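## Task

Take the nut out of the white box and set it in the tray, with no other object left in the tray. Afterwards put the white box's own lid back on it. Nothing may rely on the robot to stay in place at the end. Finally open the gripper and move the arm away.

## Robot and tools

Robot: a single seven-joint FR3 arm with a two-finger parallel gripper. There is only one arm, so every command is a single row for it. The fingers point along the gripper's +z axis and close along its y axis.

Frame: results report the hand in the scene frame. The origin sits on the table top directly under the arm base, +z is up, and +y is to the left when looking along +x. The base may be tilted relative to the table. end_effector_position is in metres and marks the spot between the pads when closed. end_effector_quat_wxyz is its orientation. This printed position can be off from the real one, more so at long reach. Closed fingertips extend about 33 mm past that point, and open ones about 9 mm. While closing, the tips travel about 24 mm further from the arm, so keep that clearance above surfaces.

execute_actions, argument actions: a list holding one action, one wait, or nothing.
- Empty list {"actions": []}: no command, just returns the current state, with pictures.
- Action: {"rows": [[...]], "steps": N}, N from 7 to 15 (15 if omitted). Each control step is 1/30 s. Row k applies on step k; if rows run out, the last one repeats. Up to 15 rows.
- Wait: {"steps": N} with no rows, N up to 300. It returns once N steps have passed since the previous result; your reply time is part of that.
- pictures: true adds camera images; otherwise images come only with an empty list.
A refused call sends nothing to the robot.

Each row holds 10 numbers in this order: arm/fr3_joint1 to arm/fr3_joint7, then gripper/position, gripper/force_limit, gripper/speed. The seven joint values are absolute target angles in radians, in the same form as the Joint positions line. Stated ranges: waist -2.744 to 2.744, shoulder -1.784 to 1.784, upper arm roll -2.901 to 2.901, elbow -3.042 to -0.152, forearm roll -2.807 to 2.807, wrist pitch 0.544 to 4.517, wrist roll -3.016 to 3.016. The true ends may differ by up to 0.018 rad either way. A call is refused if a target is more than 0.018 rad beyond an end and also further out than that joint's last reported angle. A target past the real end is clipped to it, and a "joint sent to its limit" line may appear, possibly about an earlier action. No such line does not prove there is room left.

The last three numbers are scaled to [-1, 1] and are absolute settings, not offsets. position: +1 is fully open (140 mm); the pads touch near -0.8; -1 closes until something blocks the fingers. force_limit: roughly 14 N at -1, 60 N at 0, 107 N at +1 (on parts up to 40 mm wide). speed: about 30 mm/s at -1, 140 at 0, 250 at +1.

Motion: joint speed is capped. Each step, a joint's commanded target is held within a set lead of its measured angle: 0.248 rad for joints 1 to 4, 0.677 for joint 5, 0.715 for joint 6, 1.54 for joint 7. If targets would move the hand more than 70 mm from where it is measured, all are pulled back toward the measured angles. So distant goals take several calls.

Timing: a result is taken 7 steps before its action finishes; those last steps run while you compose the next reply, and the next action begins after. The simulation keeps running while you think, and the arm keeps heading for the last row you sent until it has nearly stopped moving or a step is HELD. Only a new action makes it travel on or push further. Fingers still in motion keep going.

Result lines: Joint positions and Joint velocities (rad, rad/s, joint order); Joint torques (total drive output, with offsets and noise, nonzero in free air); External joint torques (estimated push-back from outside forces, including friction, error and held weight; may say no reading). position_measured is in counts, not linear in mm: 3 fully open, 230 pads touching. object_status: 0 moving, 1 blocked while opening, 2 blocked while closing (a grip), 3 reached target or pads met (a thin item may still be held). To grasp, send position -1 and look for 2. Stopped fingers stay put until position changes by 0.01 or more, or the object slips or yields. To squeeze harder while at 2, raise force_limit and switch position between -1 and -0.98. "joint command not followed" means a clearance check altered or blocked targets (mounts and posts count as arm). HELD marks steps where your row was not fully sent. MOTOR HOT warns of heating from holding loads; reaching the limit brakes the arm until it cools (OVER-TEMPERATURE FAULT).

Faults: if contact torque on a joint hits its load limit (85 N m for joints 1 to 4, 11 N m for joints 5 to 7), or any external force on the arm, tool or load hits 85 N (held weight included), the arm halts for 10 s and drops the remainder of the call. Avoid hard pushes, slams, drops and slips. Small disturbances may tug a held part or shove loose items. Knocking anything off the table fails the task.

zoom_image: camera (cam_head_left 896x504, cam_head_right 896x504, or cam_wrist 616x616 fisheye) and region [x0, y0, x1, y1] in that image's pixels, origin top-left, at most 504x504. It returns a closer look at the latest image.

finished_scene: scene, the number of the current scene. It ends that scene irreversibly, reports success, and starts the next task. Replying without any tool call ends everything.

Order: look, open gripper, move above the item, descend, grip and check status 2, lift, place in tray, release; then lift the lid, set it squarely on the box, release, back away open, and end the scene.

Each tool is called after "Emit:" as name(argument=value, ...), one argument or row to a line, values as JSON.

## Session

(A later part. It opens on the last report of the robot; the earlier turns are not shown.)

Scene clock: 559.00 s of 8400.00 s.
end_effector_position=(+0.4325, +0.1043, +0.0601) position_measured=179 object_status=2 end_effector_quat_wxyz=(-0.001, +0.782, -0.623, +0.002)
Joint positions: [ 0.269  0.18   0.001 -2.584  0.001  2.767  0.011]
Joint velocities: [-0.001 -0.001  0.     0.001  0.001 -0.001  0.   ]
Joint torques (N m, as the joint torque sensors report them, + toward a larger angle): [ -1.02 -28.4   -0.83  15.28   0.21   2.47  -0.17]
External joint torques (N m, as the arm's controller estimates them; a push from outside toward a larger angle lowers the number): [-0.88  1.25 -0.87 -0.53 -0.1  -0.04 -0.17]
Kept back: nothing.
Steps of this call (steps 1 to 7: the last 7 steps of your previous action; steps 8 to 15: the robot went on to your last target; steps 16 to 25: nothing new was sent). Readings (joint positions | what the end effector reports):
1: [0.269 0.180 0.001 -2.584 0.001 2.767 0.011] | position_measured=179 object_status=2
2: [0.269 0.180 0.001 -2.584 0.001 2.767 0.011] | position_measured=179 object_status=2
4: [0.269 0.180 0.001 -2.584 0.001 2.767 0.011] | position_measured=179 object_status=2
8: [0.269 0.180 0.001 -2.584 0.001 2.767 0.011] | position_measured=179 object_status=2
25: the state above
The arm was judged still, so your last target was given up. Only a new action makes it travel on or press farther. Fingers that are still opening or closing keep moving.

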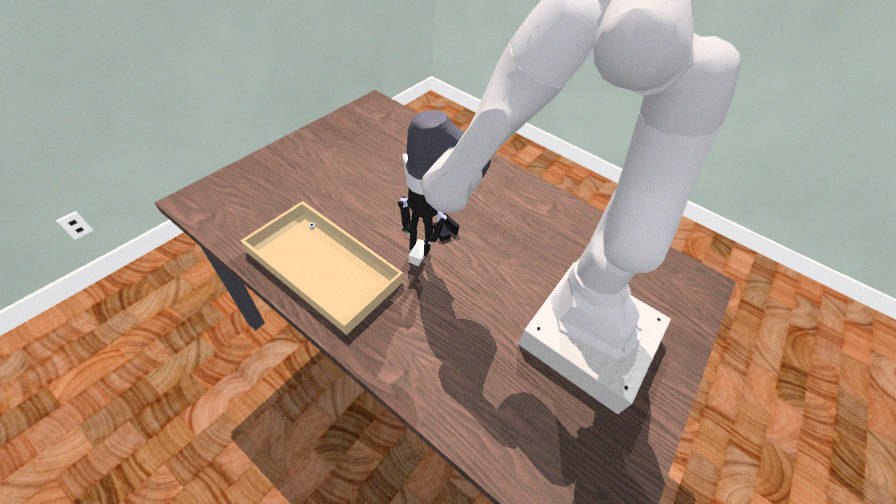

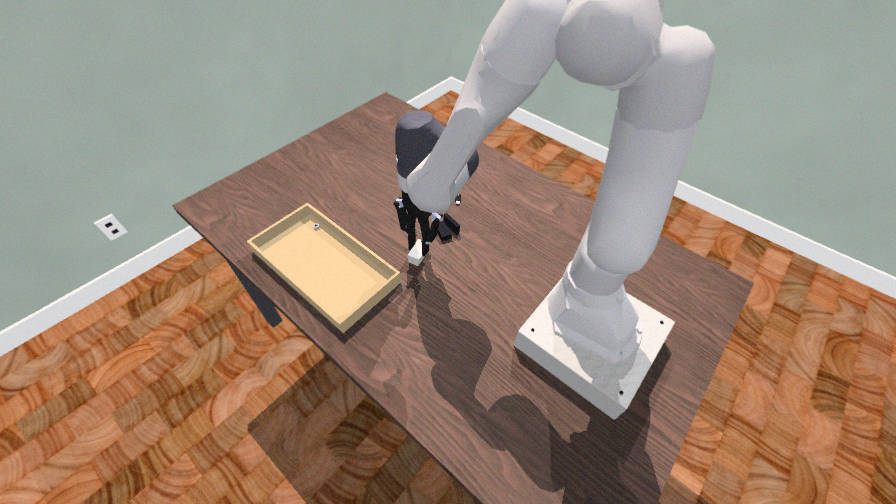

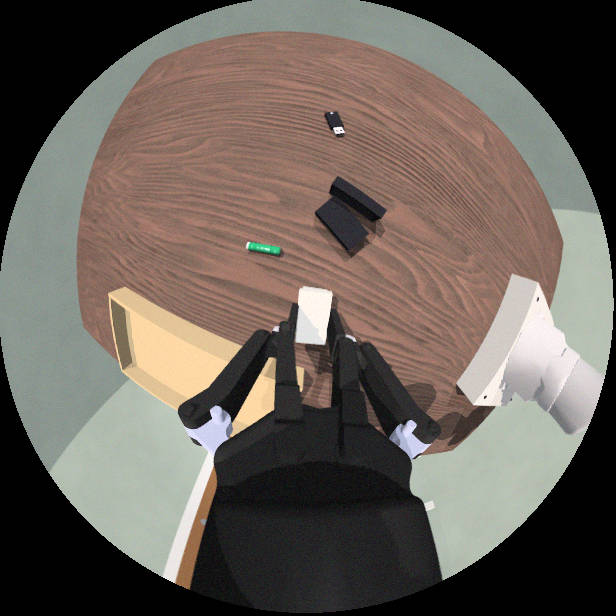

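Emit:
execute_actions(
  actions=[
    {"rows":[[0.266,0.182,0,-2.582,0,2.772,0.008,-1,-0.3,-0.3],[0.266,0.183,0,-2.582,0,2.773,0.008,-1,-0.3,-0.3],[0.266,0.185,0,-2.582,0,2.774,0.008,-1,-0.3,-0.3],[0.266,0.187,0,-2.582,0,2.776,0.008,-1,-0.3,-0.3],[0.266,0.189,0,-2.582,0,2.778,0.008,-1,-0.3,-0.3],[0.266,0.191,0,-2.582,0,2.780,0.008,-1,-0.3,-0.3],[0.266,0.193,0,-2.582,0,2.782,0.008,-1,-0.3,-0.3],[0.266,0.195,0,-2.582,0,2.784,0.008,-1,-0.3,-0.3],[0.266,0.197,0,-2.582,0,2.785,0.008,-1,-0.3,-0.3],[0.266,0.199,0,-2.582,0,2.786,0.008,-1,-0.3,-0.3],[0.266,0.201,0,-2.582,0,2.787,0.008,-1,-0.3,-0.3]],"steps":15},
  ],
)

Emit:
execute_actions(
  actions=[
    {"steps":30},
  ],
  pictures=true,
)

Emit:
zoom_image(
  camera="cam_wrist",
  region=[250,250,380,380],
)

Scene clock: 560.70 s of 8400.00 s.
end_effector_position=(+0.4321, +0.1041, +0.0571) position_measured=179 object_status=2 end_effector_quat_wxyz=(-0.000, +0.782, -0.623, +0.002)
Joint positions: [ 0.268  0.189  0.001 -2.584  0.001  2.775  0.011]
Joint velocities: [ 0.001  0.059 -0.     0.    -0.     0.041  0.   ]
Joint torques (N m, as the joint torque sensors report them, + toward a larger angle): [ -1.35 -28.78  -0.96  15.86   0.15   2.99  -0.16]
External joint torques (N m, as the arm's controller estimates them; a push from outside toward a larger angle lowers the number): [-1.28  1.2  -1.06  0.23 -0.14  0.48 -0.16]
Steps of this call (steps 1 to 43: nothing new was sent; steps 44 to 51: the first 8 steps of this action). Readings (joint positions | what the end effector reports):
44: [0.268 0.181 0.001 -2.584 0.001 2.768 0.011] | position_measured=179 object_status=2
45: [0.268 0.181 0.001 -2.584 0.001 2.768 0.011] | position_measured=179 object_status=2
47: [0.268 0.182 0.001 -2.584 0.001 2.770 0.011] | position_measured=179 object_status=2
51: the state above

Scene clock: 561.70 s of 8400.00 s.
end_effector_position=(+0.4340, +0.1046, +0.0557) position_measured=179 object_status=2 end_effector_quat_wxyz=(-0.002, +0.782, -0.623, +0.004)
Joint positions: [ 0.268  0.195  0.001 -2.582  0.001  2.784  0.011]
Joint velocities: [ 0.001  0.001 -0.     0.    -0.     0.001 -0.   ]
Joint torques (N m, as the joint torque sensors report them, + toward a larger angle): [ -0.9  -25.78  -0.34  14.68   0.31   3.03  -0.25]
External joint torques (N m, as the arm's controller estimates them; a push from outside toward a larger angle lowers the number): [-0.79  4.08 -0.42 -0.92  0.02  0.51 -0.25]
Kept back: nothing.
Steps of this call (steps 1 to 7: the last 7 steps of your previous action; steps 8 to 15: the robot went on to your last target; steps 16 to 30: nothing new was sent). Readings (joint positions | what the end effector reports):
1: [0.268 0.191 0.001 -2.584 0.001 2.776 0.011] | position_measured=179 object_status=2
2: [0.268 0.193 0.001 -2.584 0.001 2.778 0.011] | position_measured=179 object_status=2
4: [0.268 0.194 0.001 -2.583 0.001 2.780 0.011] | position_measured=179 object_status=2
8: [0.268 0.194 0.001 -2.582 0.001 2.782 0.011] | position_measured=179 object_status=2
30: the state above
The arm was judged still, so your last target was given up. Only a new action makes it travel on or press farther. Fingers that are still opening or closing keep moving.

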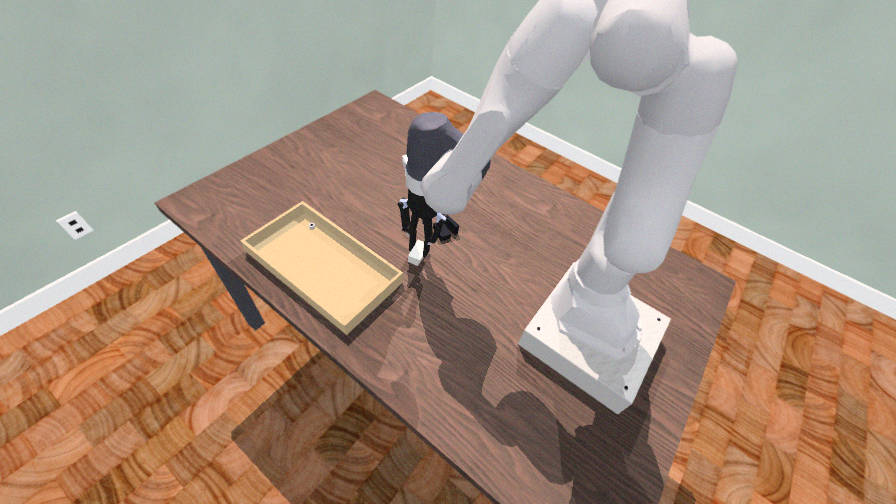

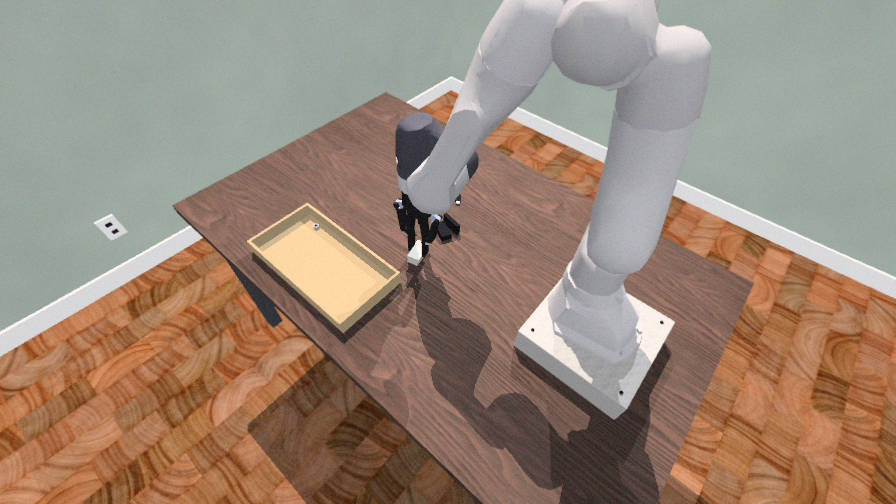

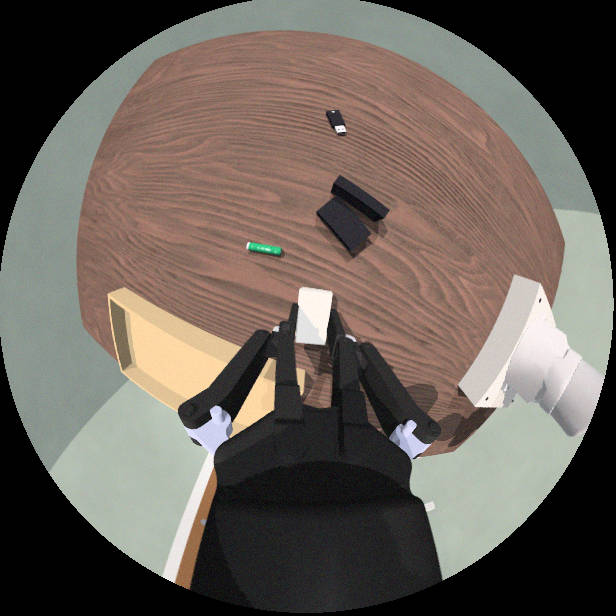

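Region (250, 250, 380, 380) of cam_wrist's 616x616 image, scaled by 3.877, with more detail than that image has.

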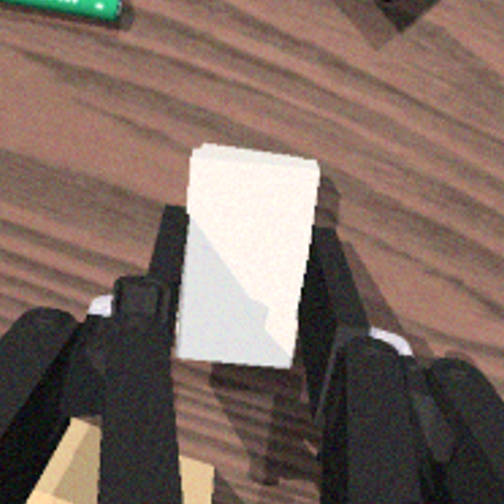

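Emit:
zoom_image(
  camera="cam_head_left",
  region=[400,240,440,275],
)

Emit:
zoom_image(
  camera="cam_head_right",
  region=[400,240,440,275],
)

Region (400, 240, 440, 275) of cam_head_left's 896x504 image, scaled by 12.600, with more detail than that image has; it fills the top 441 rows of this view, and the rest is white.

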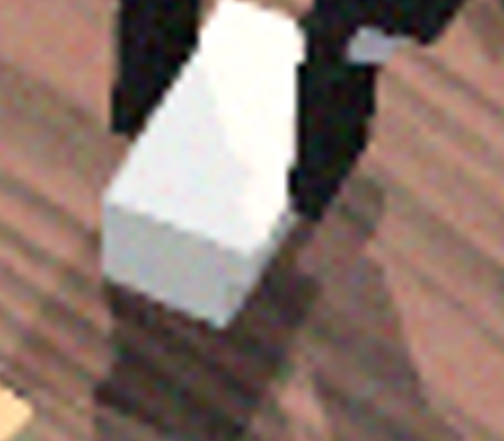

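Region (400, 240, 440, 275) of cam_head_right's 896x504 image, scaled by 12.600, with more detail than that image has; it fills the top 441 rows of this view, and the rest is white.

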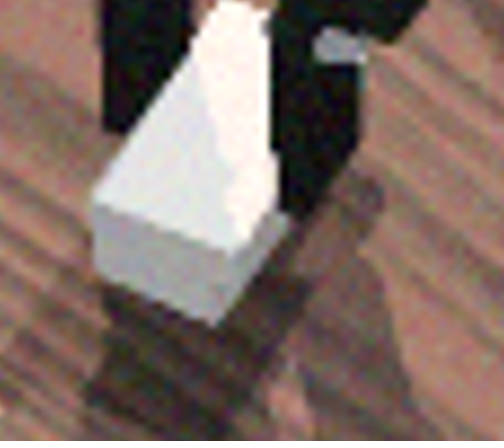

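Emit:
execute_actions(
  actions=[
    {"rows":[[0.268,0.197,0,-2.584,0,2.782,0.008,-1,-0.3,-0.3],[0.270,0.197,0,-2.585,0,2.781,0.008,-1,-0.3,-0.3],[0.271,0.197,0,-2.586,0,2.781,0.008,-1,-0.3,-0.3],[0.272,0.197,0,-2.586,0,2.781,0.008,-1,-0.3,-0.3],[0.273,0.197,0,-2.586,0,2.781,0.008,-1,-0.3,-0.3],[0.274,0.197,0,-2.586,0,2.781,0.008,-1,-0.3,-0.3],[0.275,0.197,0,-2.586,0,2.781,0.008,-1,-0.3,-0.3],[0.276,0.197,0,-2.586,0,2.781,0.008,-1,-0.3,-0.3],[0.277,0.197,0,-2.586,0,2.781,0.008,-1,-0.3,-0.3],[0.278,0.197,0,-2.586,0,2.781,0.008,-1,-0.3,-0.3],[0.279,0.197,0,-2.586,0,2.781,0.008,-1,-0.3,-0.3]],"steps":15},
  ],
)

Emit:
execute_actions(
  actions=[
    {"steps":25},
  ],
  pictures=true,
)

Emit:
zoom_image(
  camera="cam_wrist",
  region=[250,250,380,380],
)

Scene clock: 563.10 s of 8400.00 s.
end_effector_position=(+0.4339, +0.1049, +0.0558) position_measured=179 object_status=2 end_effector_quat_wxyz=(-0.002, +0.782, -0.623, +0.004)
Joint positions: [ 0.27   0.195  0.    -2.582  0.001  2.784  0.011]
Joint velocities: [ 0.021 -0.001 -0.003 -0.001  0.     0.     0.   ]
Joint torques (N m, as the joint torque sensors report them, + toward a larger angle): [  3.49 -28.36  -0.75  12.33   0.31   2.06  -0.2 ]
External joint torques (N m, as the arm's controller estimates them; a push from outside toward a larger angle lowers the number): [ 3.33  1.46 -1.09 -3.21  0.05 -0.46 -0.2 ]
Steps of this call (steps 1 to 34: nothing new was sent; steps 35 to 42: the first 8 steps of this action). Readings (joint positions | what the end effector reports):
35: [0.268 0.195 0.001 -2.582 0.001 2.784 0.011] | position_measured=179 object_status=2
36: [0.268 0.195 0.001 -2.582 0.001 2.784 0.011] | position_measured=179 object_status=2
38: [0.269 0.195 0.001 -2.582 0.001 2.784 0.011] | position_measured=179 object_status=2
42: the state above

Scene clock: 563.93 s of 8400.00 s.
end_effector_position=(+0.4334, +0.1070, +0.0558) position_measured=179 object_status=2 end_effector_quat_wxyz=(-0.002, +0.784, -0.621, +0.004)
Joint positions: [ 0.275  0.195 -0.    -2.582  0.001  2.784  0.011]
Joint velocities: [-0.    -0.002 -0.001 -0.001 -0.001  0.    -0.   ]
Joint torques (N m, as the joint torque sensors report them, + toward a larger angle): [  2.78 -28.24   0.01  12.09   0.22   2.09  -0.22]
External joint torques (N m, as the arm's controller estimates them; a push from outside toward a larger angle lowers the number): [ 2.91  1.7  -0.05 -3.5  -0.07 -0.43 -0.22]
Kept back: nothing.
Steps of this call (steps 1 to 7: the last 7 steps of your previous action; steps 8 to 15: the robot went on to your last target; steps 16 to 25: nothing new was sent). Readings (joint positions | what the end effector reports):
1: [0.271 0.195 -0.000 -2.582 0.001 2.784 0.011] | position_measured=179 object_status=2
2: [0.272 0.195 -0.000 -2.582 0.001 2.784 0.011] | position_measured=179 object_status=2
4: [0.274 0.195 -0.000 -2.582 0.001 2.784 0.011] | position_measured=179 object_status=2
8: [0.275 0.195 -0.000 -2.582 0.001 2.784 0.011] | position_measured=179 object_status=2
25: the state above
The arm was judged still, so your last target was given up. Only a new action makes it travel on or press farther. Fingers that are still opening or closing keep moving.

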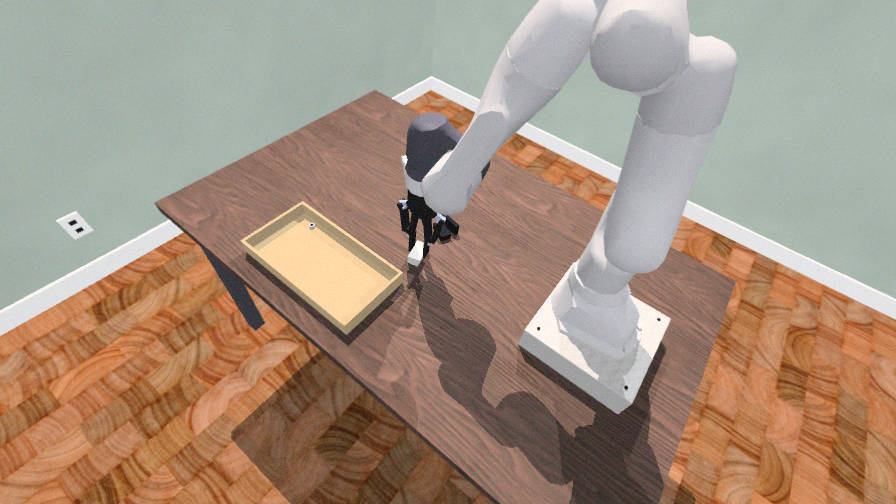

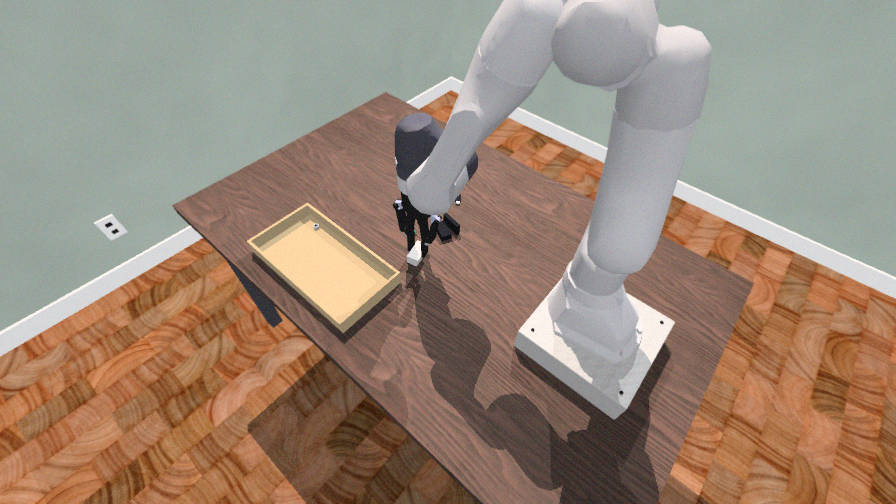

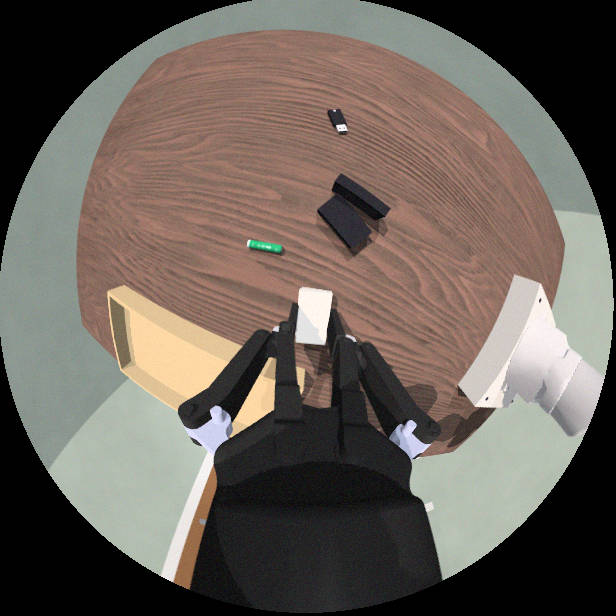

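Region (250, 250, 380, 380) of cam_wrist's 616x616 image, scaled by 3.877, with more detail than that image has.

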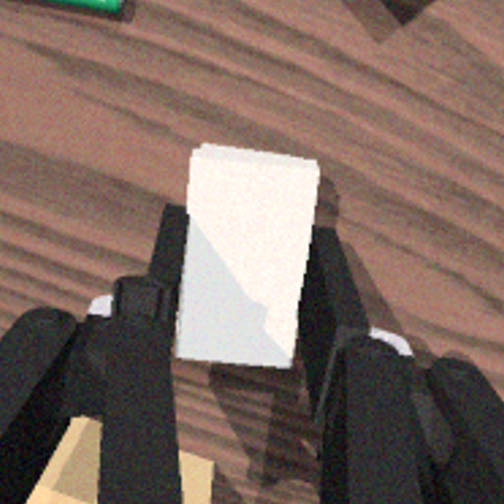

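Emit:
execute_actions(
  actions=[
    {"rows":[[0.277,0.182,0,-2.582,0,2.770,0.008,-1,-0.3,-0.3]],"steps":15},
  ],
)

Emit:
execute_actions(
  actions=[
    {"steps":35},
  ],
  pictures=true,
)

Emit:
zoom_image(
  camera="cam_wrist",
  region=[280,270,350,310],
)

Scene clock: 565.47 s of 8400.00 s.
end_effector_position=(+0.4343, +0.1072, +0.0599) position_measured=179 object_status=2 end_effector_quat_wxyz=(-0.003, +0.784, -0.621, +0.004)
Joint positions: [ 0.275  0.184 -0.    -2.582  0.001  2.775  0.011]
Joint velocities: [ 0.001 -0.002 -0.     0.001 -0.    -0.017  0.001]
Joint torques (N m, as the joint torque sensors report them, + toward a larger angle): [  1.94 -30.36  -0.31  14.74   0.14   2.15  -0.25]
External joint torques (N m, as the arm's controller estimates them; a push from outside toward a larger angle lowers the number): [ 2.04 -0.73 -0.39 -1.01 -0.15 -0.37 -0.25]
Steps of this call (steps 1 to 38: nothing new was sent; steps 39 to 46: the first 8 steps of this action). Readings (joint positions | what the end effector reports):
39: [0.275 0.193 -0.000 -2.582 0.001 2.782 0.011] | position_measured=179 object_status=2
40: [0.275 0.190 -0.000 -2.582 0.001 2.781 0.011] | position_measured=179 object_status=2
42: [0.275 0.186 -0.000 -2.582 0.001 2.778 0.011] | position_measured=179 object_status=2
46: the state above

Scene clock: 566.63 s of 8400.00 s.
end_effector_position=(+0.4335, +0.1070, +0.0597) position_measured=179 object_status=2 end_effector_quat_wxyz=(-0.002, +0.784, -0.621, +0.003)
Joint positions: [ 0.275  0.184 -0.    -2.582  0.001  2.772  0.011]
Joint velocities: [-0.001  0.001  0.001 -0.     0.002 -0.001  0.   ]
Joint torques (N m, as the joint torque sensors report them, + toward a larger angle): [  1.67 -30.23  -0.4   15.12   0.23   2.28  -0.11]
External joint torques (N m, as the arm's controller estimates them; a push from outside toward a larger angle lowers the number): [ 1.77 -0.61 -0.48 -0.59 -0.07 -0.22 -0.11]
Kept back: nothing.
Steps of this call (steps 1 to 7: the last 7 steps of your previous action; steps 8 to 15: the robot went on to your last target; steps 16 to 35: nothing new was sent). Readings (joint positions | what the end effector reports):
1: [0.275 0.184 -0.000 -2.582 0.001 2.775 0.011] | position_measured=179 object_status=2
2: [0.275 0.184 -0.000 -2.582 0.001 2.774 0.011] | position_measured=179 object_status=2
4: [0.275 0.184 -0.000 -2.582 0.001 2.774 0.011] | position_measured=179 object_status=2
8: [0.275 0.184 -0.000 -2.582 0.001 2.773 0.011] | position_measured=179 object_status=2
35: the state above
The arm was judged still, so your last target was given up. Only a new action makes it travel on or press farther. Fingers that are still opening or closing keep moving.

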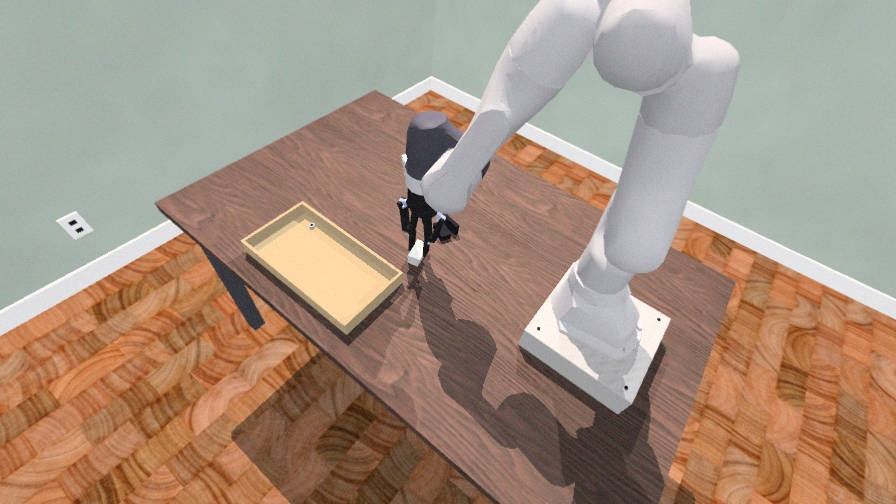

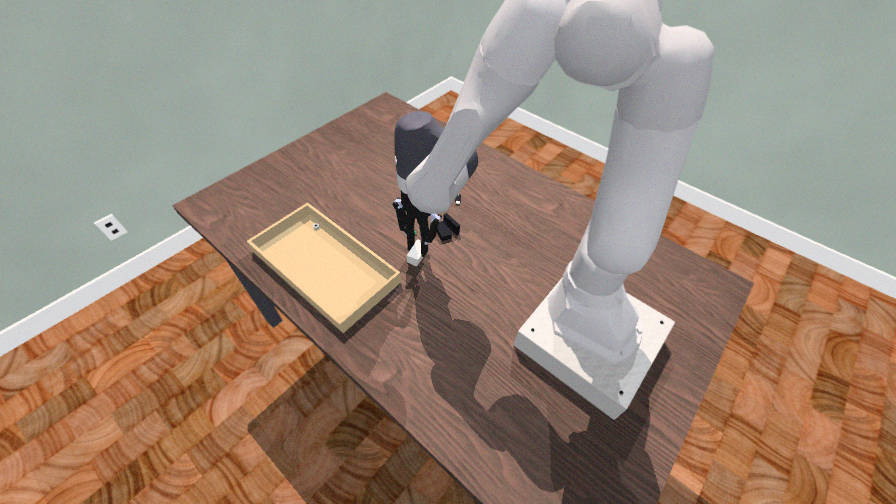

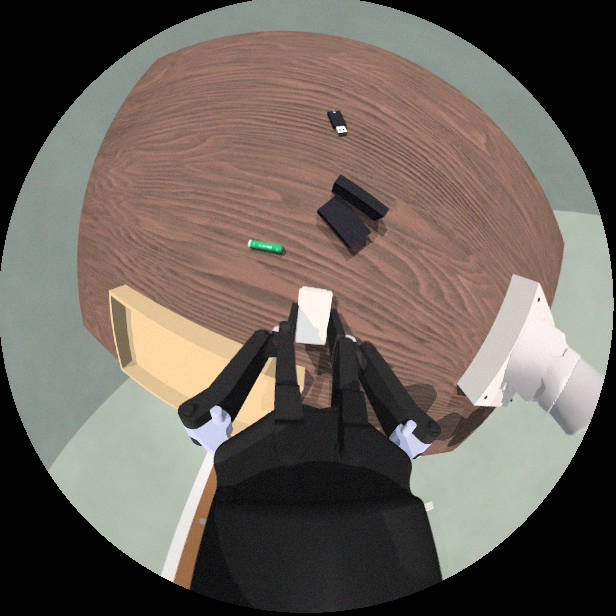

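Region (280, 270, 350, 310) of cam_wrist's 616x616 image, scaled by 7.200, with more detail than that image has; it fills the top 288 rows of this view, and the rest is white.

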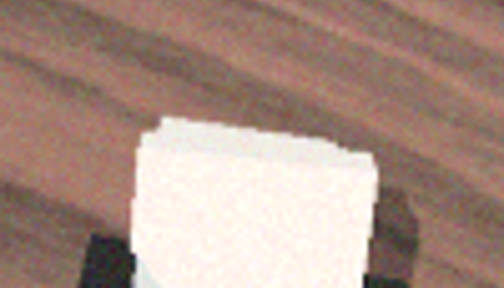

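Emit:
execute_actions(
  actions=[
    {"rows":[[0.277,0.186,0,-2.582,0,2.774,0.008,-1,-0.3,-0.3],[0.277,0.187,0,-2.582,0,2.775,0.008,-1,-0.3,-0.3],[0.277,0.188,0,-2.582,0,2.776,0.008,-1,-0.3,-0.3],[0.277,0.1895,0,-2.582,0,2.777,0.008,-1,-0.3,-0.3],[0.277,0.191,0,-2.582,0,2.778,0.008,-1,-0.3,-0.3],[0.277,0.1925,0,-2.582,0,2.779,0.008,-1,-0.3,-0.3],[0.277,0.194,0,-2.582,0,2.780,0.008,-1,-0.3,-0.3],[0.277,0.1955,0,-2.582,0,2.781,0.008,-1,-0.3,-0.3],[0.277,0.197,0,-2.582,0,2.782,0.008,-1,-0.3,-0.3],[0.277,0.1985,0,-2.582,0,2.783,0.008,-1,-0.3,-0.3],[0.277,0.200,0,-2.582,0,2.784,0.008,-1,-0.3,-0.3],[0.277,0.2015,0,-2.582,0,2.784,0.008,-1,-0.3,-0.3],[0.277,0.203,0,-2.582,0,2.784,0.008,-1,-0.3,-0.3]],"steps":15},
  ],
)

Emit:
execute_actions(
  actions=[
    {"steps":30},
  ],
  pictures=true,
)

Emit:
zoom_image(
  camera="cam_wrist",
  region=[280,270,350,310],
)

Scene clock: 567.73 s of 8400.00 s.
end_effector_position=(+0.4320, +0.1066, +0.0568) position_measured=179 object_status=2 end_effector_quat_wxyz=(-0.000, +0.784, -0.621, +0.002)
Joint positions: [ 0.275  0.191 -0.    -2.582  0.001  2.775  0.011]
Joint velocities: [-0.     0.044  0.    -0.    -0.001  0.02   0.001]
Joint torques (N m, as the joint torque sensors report them, + toward a larger angle): [  1.69 -28.37   0.51  14.29   0.29   2.98  -0.17]
External joint torques (N m, as the arm's controller estimates them; a push from outside toward a larger angle lowers the number): [ 1.78  1.49  0.42 -1.24  0.    0.48 -0.17]
Steps of this call (steps 1 to 25: nothing new was sent; steps 26 to 33: the first 8 steps of this action). Readings (joint positions | what the end effector reports):
26: [0.275 0.184 -0.000 -2.582 0.001 2.772 0.011] | position_measured=179 object_status=2
27: [0.275 0.184 -0.000 -2.582 0.001 2.772 0.011] | position_measured=179 object_status=2
29: [0.275 0.185 -0.000 -2.582 0.001 2.773 0.011] | position_measured=179 object_status=2
33: the state above

Scene clock: 568.73 s of 8400.00 s.
end_effector_position=(+0.4330, +0.1069, +0.0557) position_measured=179 object_status=2 end_effector_quat_wxyz=(-0.002, +0.784, -0.621, +0.003)
Joint positions: [ 0.275  0.195 -0.    -2.582  0.001  2.782  0.011]
Joint velocities: [-0.001  0.001  0.002  0.    -0.001  0.     0.   ]
Joint torques (N m, as the joint torque sensors report them, + toward a larger angle): [  1.8  -24.52  -0.09  14.     0.22   2.88  -0.21]
External joint torques (N m, as the arm's controller estimates them; a push from outside toward a larger angle lowers the number): [ 1.85  5.27 -0.23 -1.56 -0.06  0.38 -0.21]
Kept back: nothing.
Steps of this call (steps 1 to 7: the last 7 steps of your previous action; steps 8 to 15: the robot went on to your last target; steps 16 to 30: nothing new was sent). Readings (joint positions | what the end effector reports):
1: [0.275 0.192 -0.000 -2.582 0.001 2.776 0.011] | position_measured=179 object_status=2
2: [0.275 0.193 -0.000 -2.582 0.001 2.777 0.011] | position_measured=179 object_status=2
4: [0.275 0.194 -0.000 -2.582 0.001 2.778 0.011] | position_measured=179 object_status=2
8: [0.275 0.194 -0.000 -2.582 0.001 2.780 0.011] | position_measured=179 object_status=2
30: the state above
The arm was judged still, so your last target was given up. Only a new action makes it travel on or press farther. Fingers that are still opening or closing keep moving.

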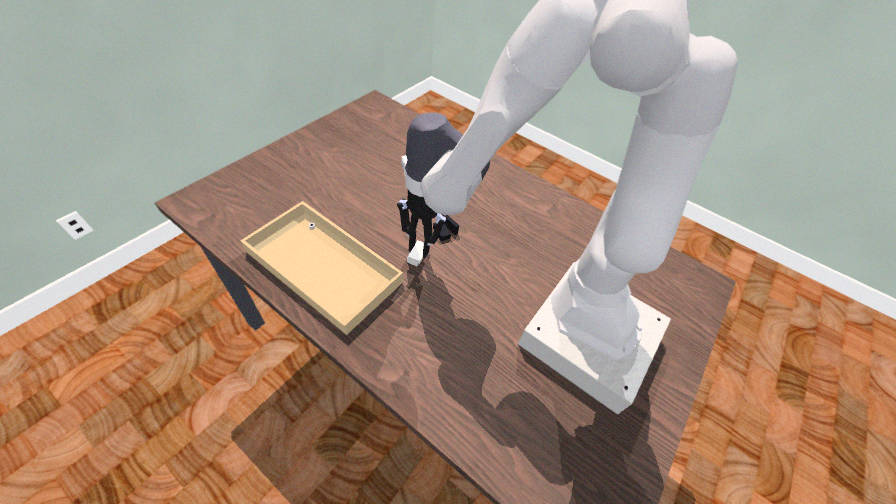

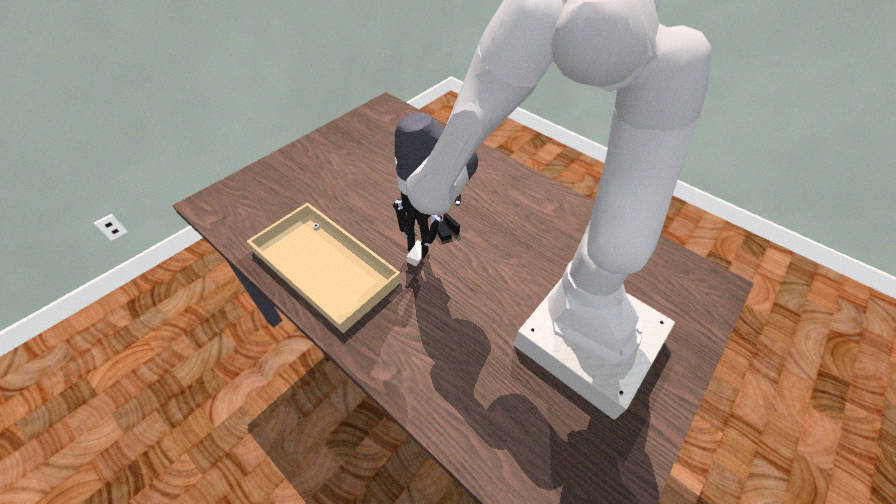

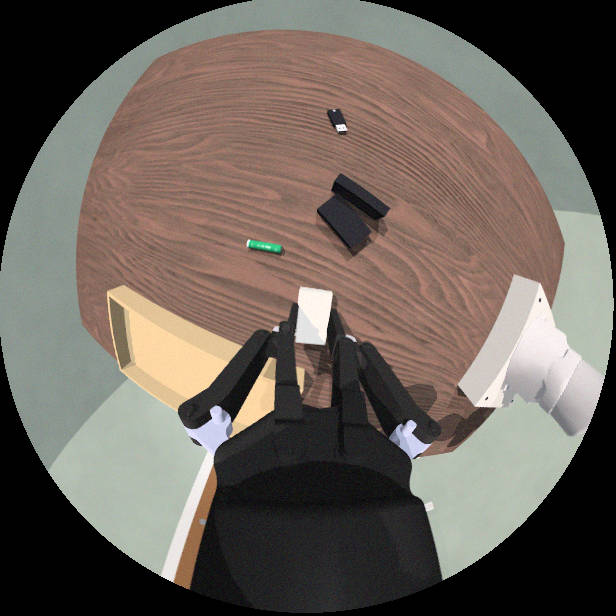

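Region (280, 270, 350, 310) of cam_wrist's 616x616 image, scaled by 7.200, with more detail than that image has; it fills the top 288 rows of this view, and the rest is white.

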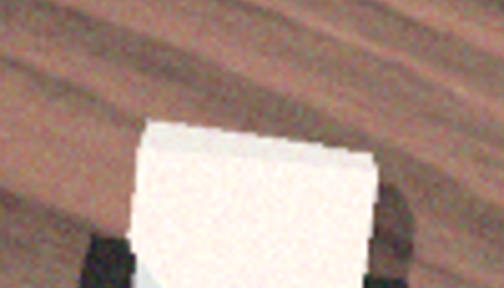

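Emit:
execute_actions(
  actions=[
    {"rows":[[0.277,0.182,0,-2.582,0,2.772,0.06,-1,-0.3,-0.3]],"steps":15},
  ],
)

Emit:
execute_actions(
  actions=[
    {"steps":45},
  ],
  pictures=true,
)

Emit:
zoom_image(
  camera="cam_wrist",
  region=[280,270,350,310],
)

Scene clock: 569.57 s of 8400.00 s.
end_effector_position=(+0.4350, +0.1074, +0.0602) position_measured=179 object_status=2 end_effector_quat_wxyz=(-0.004, +0.776, -0.631, +0.005)
Joint positions: [ 0.275  0.184 -0.    -2.582  0.001  2.776  0.037]
Joint velocities: [ 0.002 -0.002  0.     0.     0.    -0.01   0.063]
Joint torques (N m, as the joint torque sensors report them, + toward a larger angle): [  2.63 -29.93  -0.33  15.19   0.37   2.29   0.1 ]
External joint torques (N m, as the arm's controller estimates them; a push from outside toward a larger angle lowers the number): [ 2.69 -0.3  -0.44 -0.58  0.08 -0.24  0.1 ]
Steps of this call (steps 1 to 17: nothing new was sent; steps 18 to 25: the first 8 steps of this action). Readings (joint positions | what the end effector reports):
18: [0.275 0.193 -0.000 -2.582 0.001 2.780 0.015] | position_measured=179 object_status=2
19: [0.275 0.190 -0.000 -2.582 0.001 2.779 0.019] | position_measured=179 object_status=2
21: [0.275 0.186 -0.000 -2.582 0.001 2.778 0.026] | position_measured=179 object_status=2
25: the state above

Scene clock: 571.07 s of 8400.00 s.
end_effector_position=(+0.4345, +0.1072, +0.0601) position_measured=179 object_status=2 end_effector_quat_wxyz=(-0.003, +0.769, -0.639, +0.004)
Joint positions: [ 0.275  0.184 -0.    -2.582  0.001  2.774  0.057]
Joint velocities: [-0.001 -0.001 -0.     0.    -0.001 -0.     0.   ]
Joint torques (N m, as the joint torque sensors report them, + toward a larger angle): [  1.65 -30.52  -0.1   14.23   0.24   2.21   0.16]
External joint torques (N m, as the arm's controller estimates them; a push from outside toward a larger angle lowers the number): [ 1.75 -0.8  -0.17 -1.59 -0.06 -0.32  0.16]
Kept back: nothing.
Steps of this call (steps 1 to 7: the last 7 steps of your previous action; steps 8 to 30: the robot went on to your last target; steps 31 to 45: nothing new was sent). Readings (joint positions | what the end effector reports):
1: [0.275 0.184 -0.000 -2.582 0.001 2.776 0.039] | position_measured=179 object_status=2
2: [0.275 0.184 -0.000 -2.582 0.001 2.776 0.041] | position_measured=179 object_status=2
4: [0.275 0.184 -0.000 -2.582 0.001 2.775 0.044] | position_measured=179 object_status=2
8: [0.275 0.184 -0.000 -2.582 0.001 2.775 0.049] | position_measured=179 object_status=2
45: the state above
The arm was judged still, so your last target was given up. Only a new action makes it travel on or press farther. Fingers that are still opening or closing keep moving.

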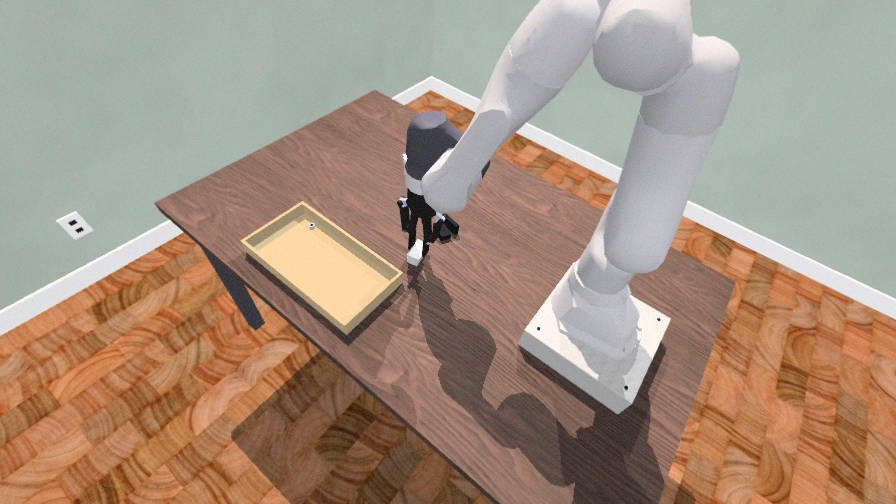

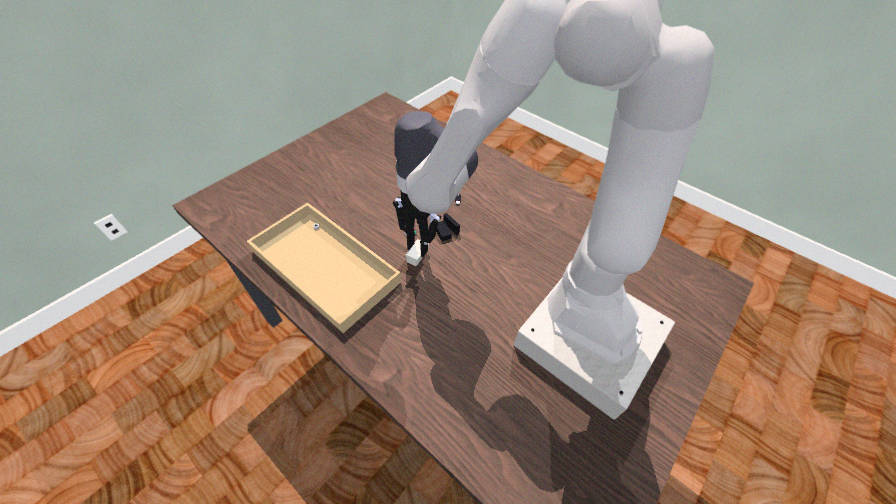

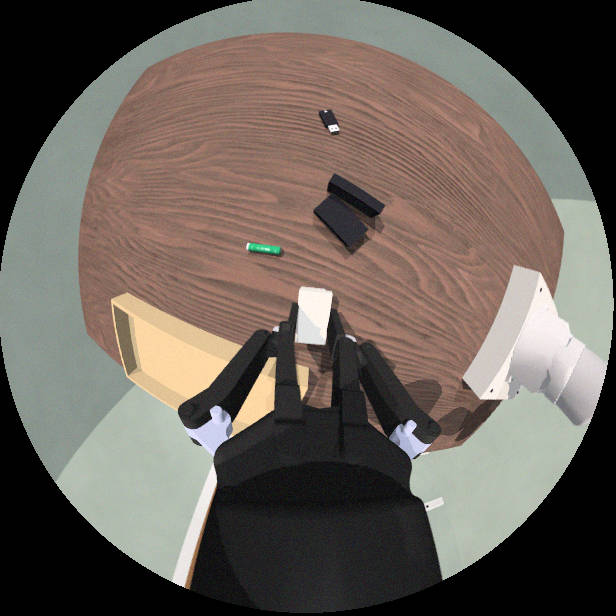

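Region (280, 270, 350, 310) of cam_wrist's 616x616 image, scaled by 7.200, with more detail than that image has; it fills the top 288 rows of this view, and the rest is white.

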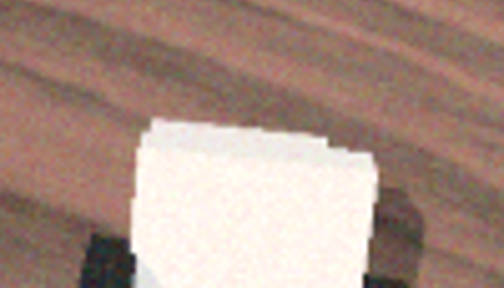

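Emit:
execute_actions(
  actions=[
    {"rows":[[0.277,0.184,0,-2.5755,0,2.781,0.06,-1,-0.3,-0.3]],"steps":15},
  ],
)

Emit:
execute_actions(
  actions=[
    {"steps":25},
  ],
)

Emit:
execute_actions(
  actions=[
    {"rows":[[0.277,0.187,0,-2.5755,0,2.782,0.06,-1,-0.3,-0.3],[0.277,0.189,0,-2.5755,0,2.782,0.06,-1,-0.3,-0.3],[0.277,0.191,0,-2.5755,0,2.782,0.06,-1,-0.3,-0.3],[0.277,0.193,0,-2.5755,0,2.782,0.06,-1,-0.3,-0.3],[0.277,0.195,0,-2.5755,0,2.782,0.06,-1,-0.3,-0.3]],"steps":15},
  ],
)

Emit:
execute_actions(
  actions=[
    {"steps":30},
  ],
  pictures=true,
)

Emit:
zoom_image(
  camera="cam_wrist",
  region=[280,270,350,310],
)

Scene clock: 571.90 s of 8400.00 s.
end_effector_position=(+0.4380, +0.1081, +0.0616) position_measured=179 object_status=2 end_effector_quat_wxyz=(-0.006, +0.769, -0.639, +0.006)
Joint positions: [ 0.275  0.184 -0.    -2.578  0.001  2.778  0.057]
Joint velocities: [ 0.001  0.001  0.001  0.001  0.001  0.006 -0.001]
Joint torques (N m, as the joint torque sensors report them, + toward a larger angle): [  1.78 -29.41  -0.8   16.28   0.26   3.01   0.2 ]
External joint torques (N m, as the arm's controller estimates them; a push from outside toward a larger angle lowers the number): [ 1.89  0.25 -0.86  0.52 -0.04  0.5   0.2 ]
Steps of this call (steps 1 to 17: nothing new was sent; steps 18 to 25: the first 8 steps of this action). Readings (joint positions | what the end effector reports):
18: [0.275 0.184 -0.000 -2.581 0.001 2.775 0.057] | position_measured=179 object_status=2
19: [0.275 0.184 -0.000 -2.580 0.001 2.775 0.057] | position_measured=179 object_status=2
21: [0.275 0.184 -0.000 -2.578 0.001 2.776 0.057] | position_measured=179 object_status=2
25: the state above

Scene clock: 572.73 s of 8400.00 s.
end_effector_position=(+0.4384, +0.1082, +0.0617) position_measured=179 object_status=2 end_effector_quat_wxyz=(-0.006, +0.769, -0.639, +0.007)
Joint positions: [ 0.275  0.184 -0.    -2.578  0.001  2.778  0.057]
Joint velocities: [-0.001 -0.001 -0.    -0.    -0.002 -0.    -0.   ]
Joint torques (N m, as the joint torque sensors report them, + toward a larger angle): [  1.29 -29.01  -0.16  16.     0.28   2.97   0.17]
External joint torques (N m, as the arm's controller estimates them; a push from outside toward a larger angle lowers the number): [ 1.39  0.75 -0.24  0.16 -0.02  0.44  0.17]
Kept back: nothing.
Steps of this call (steps 1 to 7: the last 7 steps of your previous action; steps 8 to 15: the robot went on to your last target; steps 16 to 25: nothing new was sent). Readings (joint positions | what the end effector reports):
1: [0.275 0.184 -0.000 -2.578 0.001 2.778 0.057] | position_measured=179 object_status=2
2: [0.275 0.184 -0.000 -2.578 0.001 2.778 0.057] | position_measured=179 object_status=2
4: [0.275 0.184 -0.000 -2.578 0.001 2.778 0.057] | position_measured=179 object_status=2
8: [0.275 0.184 -0.000 -2.578 0.001 2.778 0.057] | position_measured=179 object_status=2
25: the state above
The arm was judged still, so your last target was given up. Only a new action makes it travel on or press farther. Fingers that are still opening or closing keep moving.

Scene clock: 573.00 s of 8400.00 s.
end_effector_position=(+0.4358, +0.1076, +0.0578) position_measured=179 object_status=2 end_effector_quat_wxyz=(-0.003, +0.769, -0.639, +0.004)
Joint positions: [ 0.275  0.193 -0.    -2.577  0.001  2.779  0.057]
Joint velocities: [ 0.001  0.016 -0.001 -0.     0.001  0.    -0.001]
Joint torques (N m, as the joint torque sensors report them, + toward a larger angle): [  1.58 -29.22  -0.11  14.88   0.22   2.99   0.01]
External joint torques (N m, as the arm's controller estimates them; a push from outside toward a larger angle lowers the number): [ 1.62  1.36 -0.24 -1.19 -0.08  0.39  0.01]
Steps of this call (steps 1 to 8: the first 8 steps of this action). Readings (joint positions | what the end effector reports):
1: [0.275 0.184 -0.000 -2.577 0.001 2.779 0.057] | position_measured=179 object_status=2
2: [0.275 0.185 -0.000 -2.577 0.001 2.779 0.057] | position_measured=179 object_status=2
4: [0.275 0.187 -0.000 -2.577 0.001 2.779 0.057] | position_measured=179 object_status=2
8: the state above

Scene clock: 574.00 s of 8400.00 s.
end_effector_position=(+0.4356, +0.1075, +0.0575) position_measured=179 object_status=2 end_effector_quat_wxyz=(-0.003, +0.769, -0.639, +0.004)
Joint positions: [ 0.275  0.193 -0.    -2.577  0.001  2.78   0.057]
Joint velocities: [-0.    -0.     0.001  0.     0.002  0.001  0.   ]
Joint torques (N m, as the joint torque sensors report them, + toward a larger angle): [  1.38 -28.69  -0.1   16.31   0.21   2.97   0.14]
External joint torques (N m, as the arm's controller estimates them; a push from outside toward a larger angle lowers the number): [ 1.45  1.2  -0.21  0.66 -0.08  0.46  0.14]
Kept back: nothing.
Steps of this call (steps 1 to 7: the last 7 steps of your previous action; steps 8 to 15: the robot went on to your last target; steps 16 to 30: nothing new was sent). Readings (joint positions | what the end effector reports):
1: [0.275 0.193 -0.000 -2.577 0.001 2.779 0.057] | position_measured=179 object_status=2
2: [0.275 0.193 -0.000 -2.577 0.001 2.779 0.057] | position_measured=179 object_status=2
4: [0.275 0.193 -0.000 -2.577 0.001 2.779 0.057] | position_measured=179 object_status=2
8: [0.275 0.193 -0.000 -2.577 0.001 2.779 0.057] | position_measured=179 object_status=2
30: the state above
The arm was judged still, so your last target was given up. Only a new action makes it travel on or press farther. Fingers that are still opening or closing keep moving.

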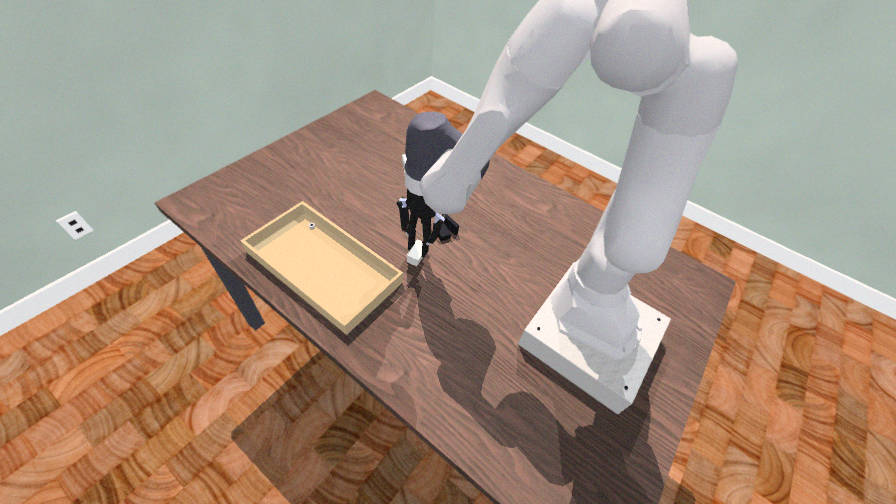

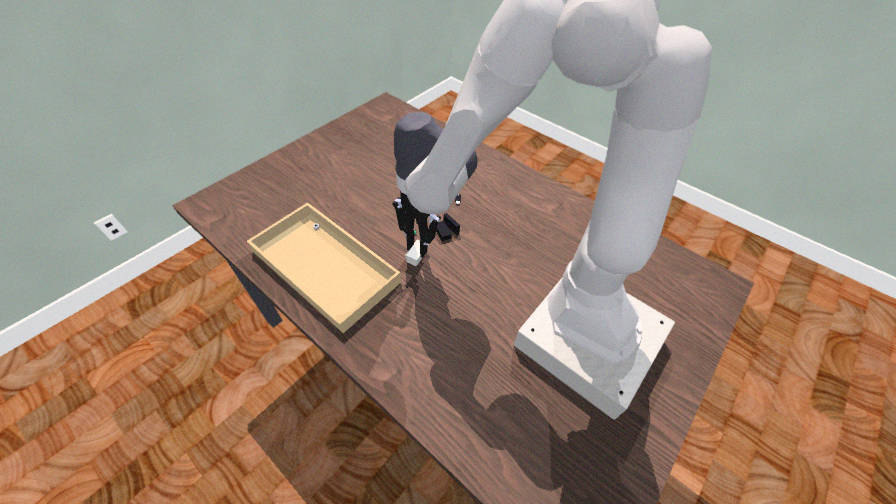

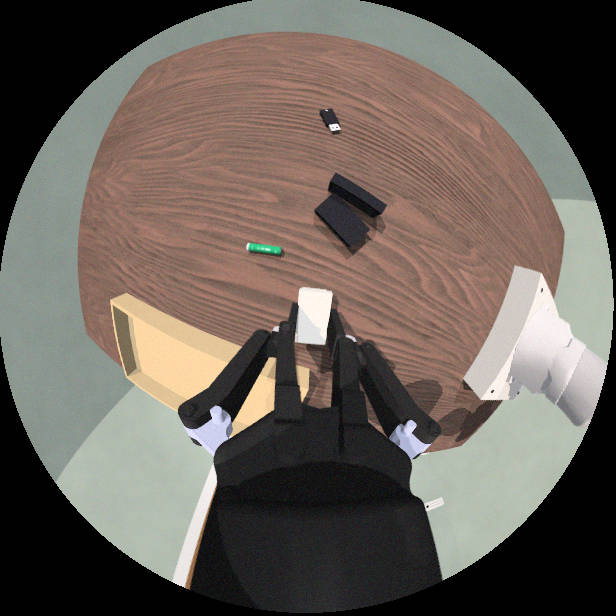

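Region (280, 270, 350, 310) of cam_wrist's 616x616 image, scaled by 7.200, with more detail than that image has; it fills the top 288 rows of this view, and the rest is white.

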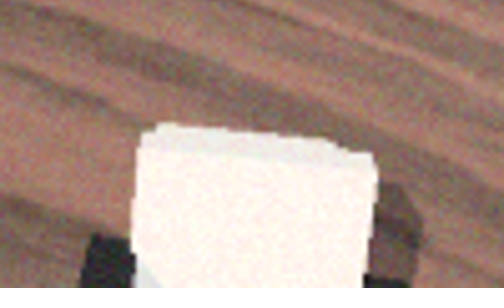

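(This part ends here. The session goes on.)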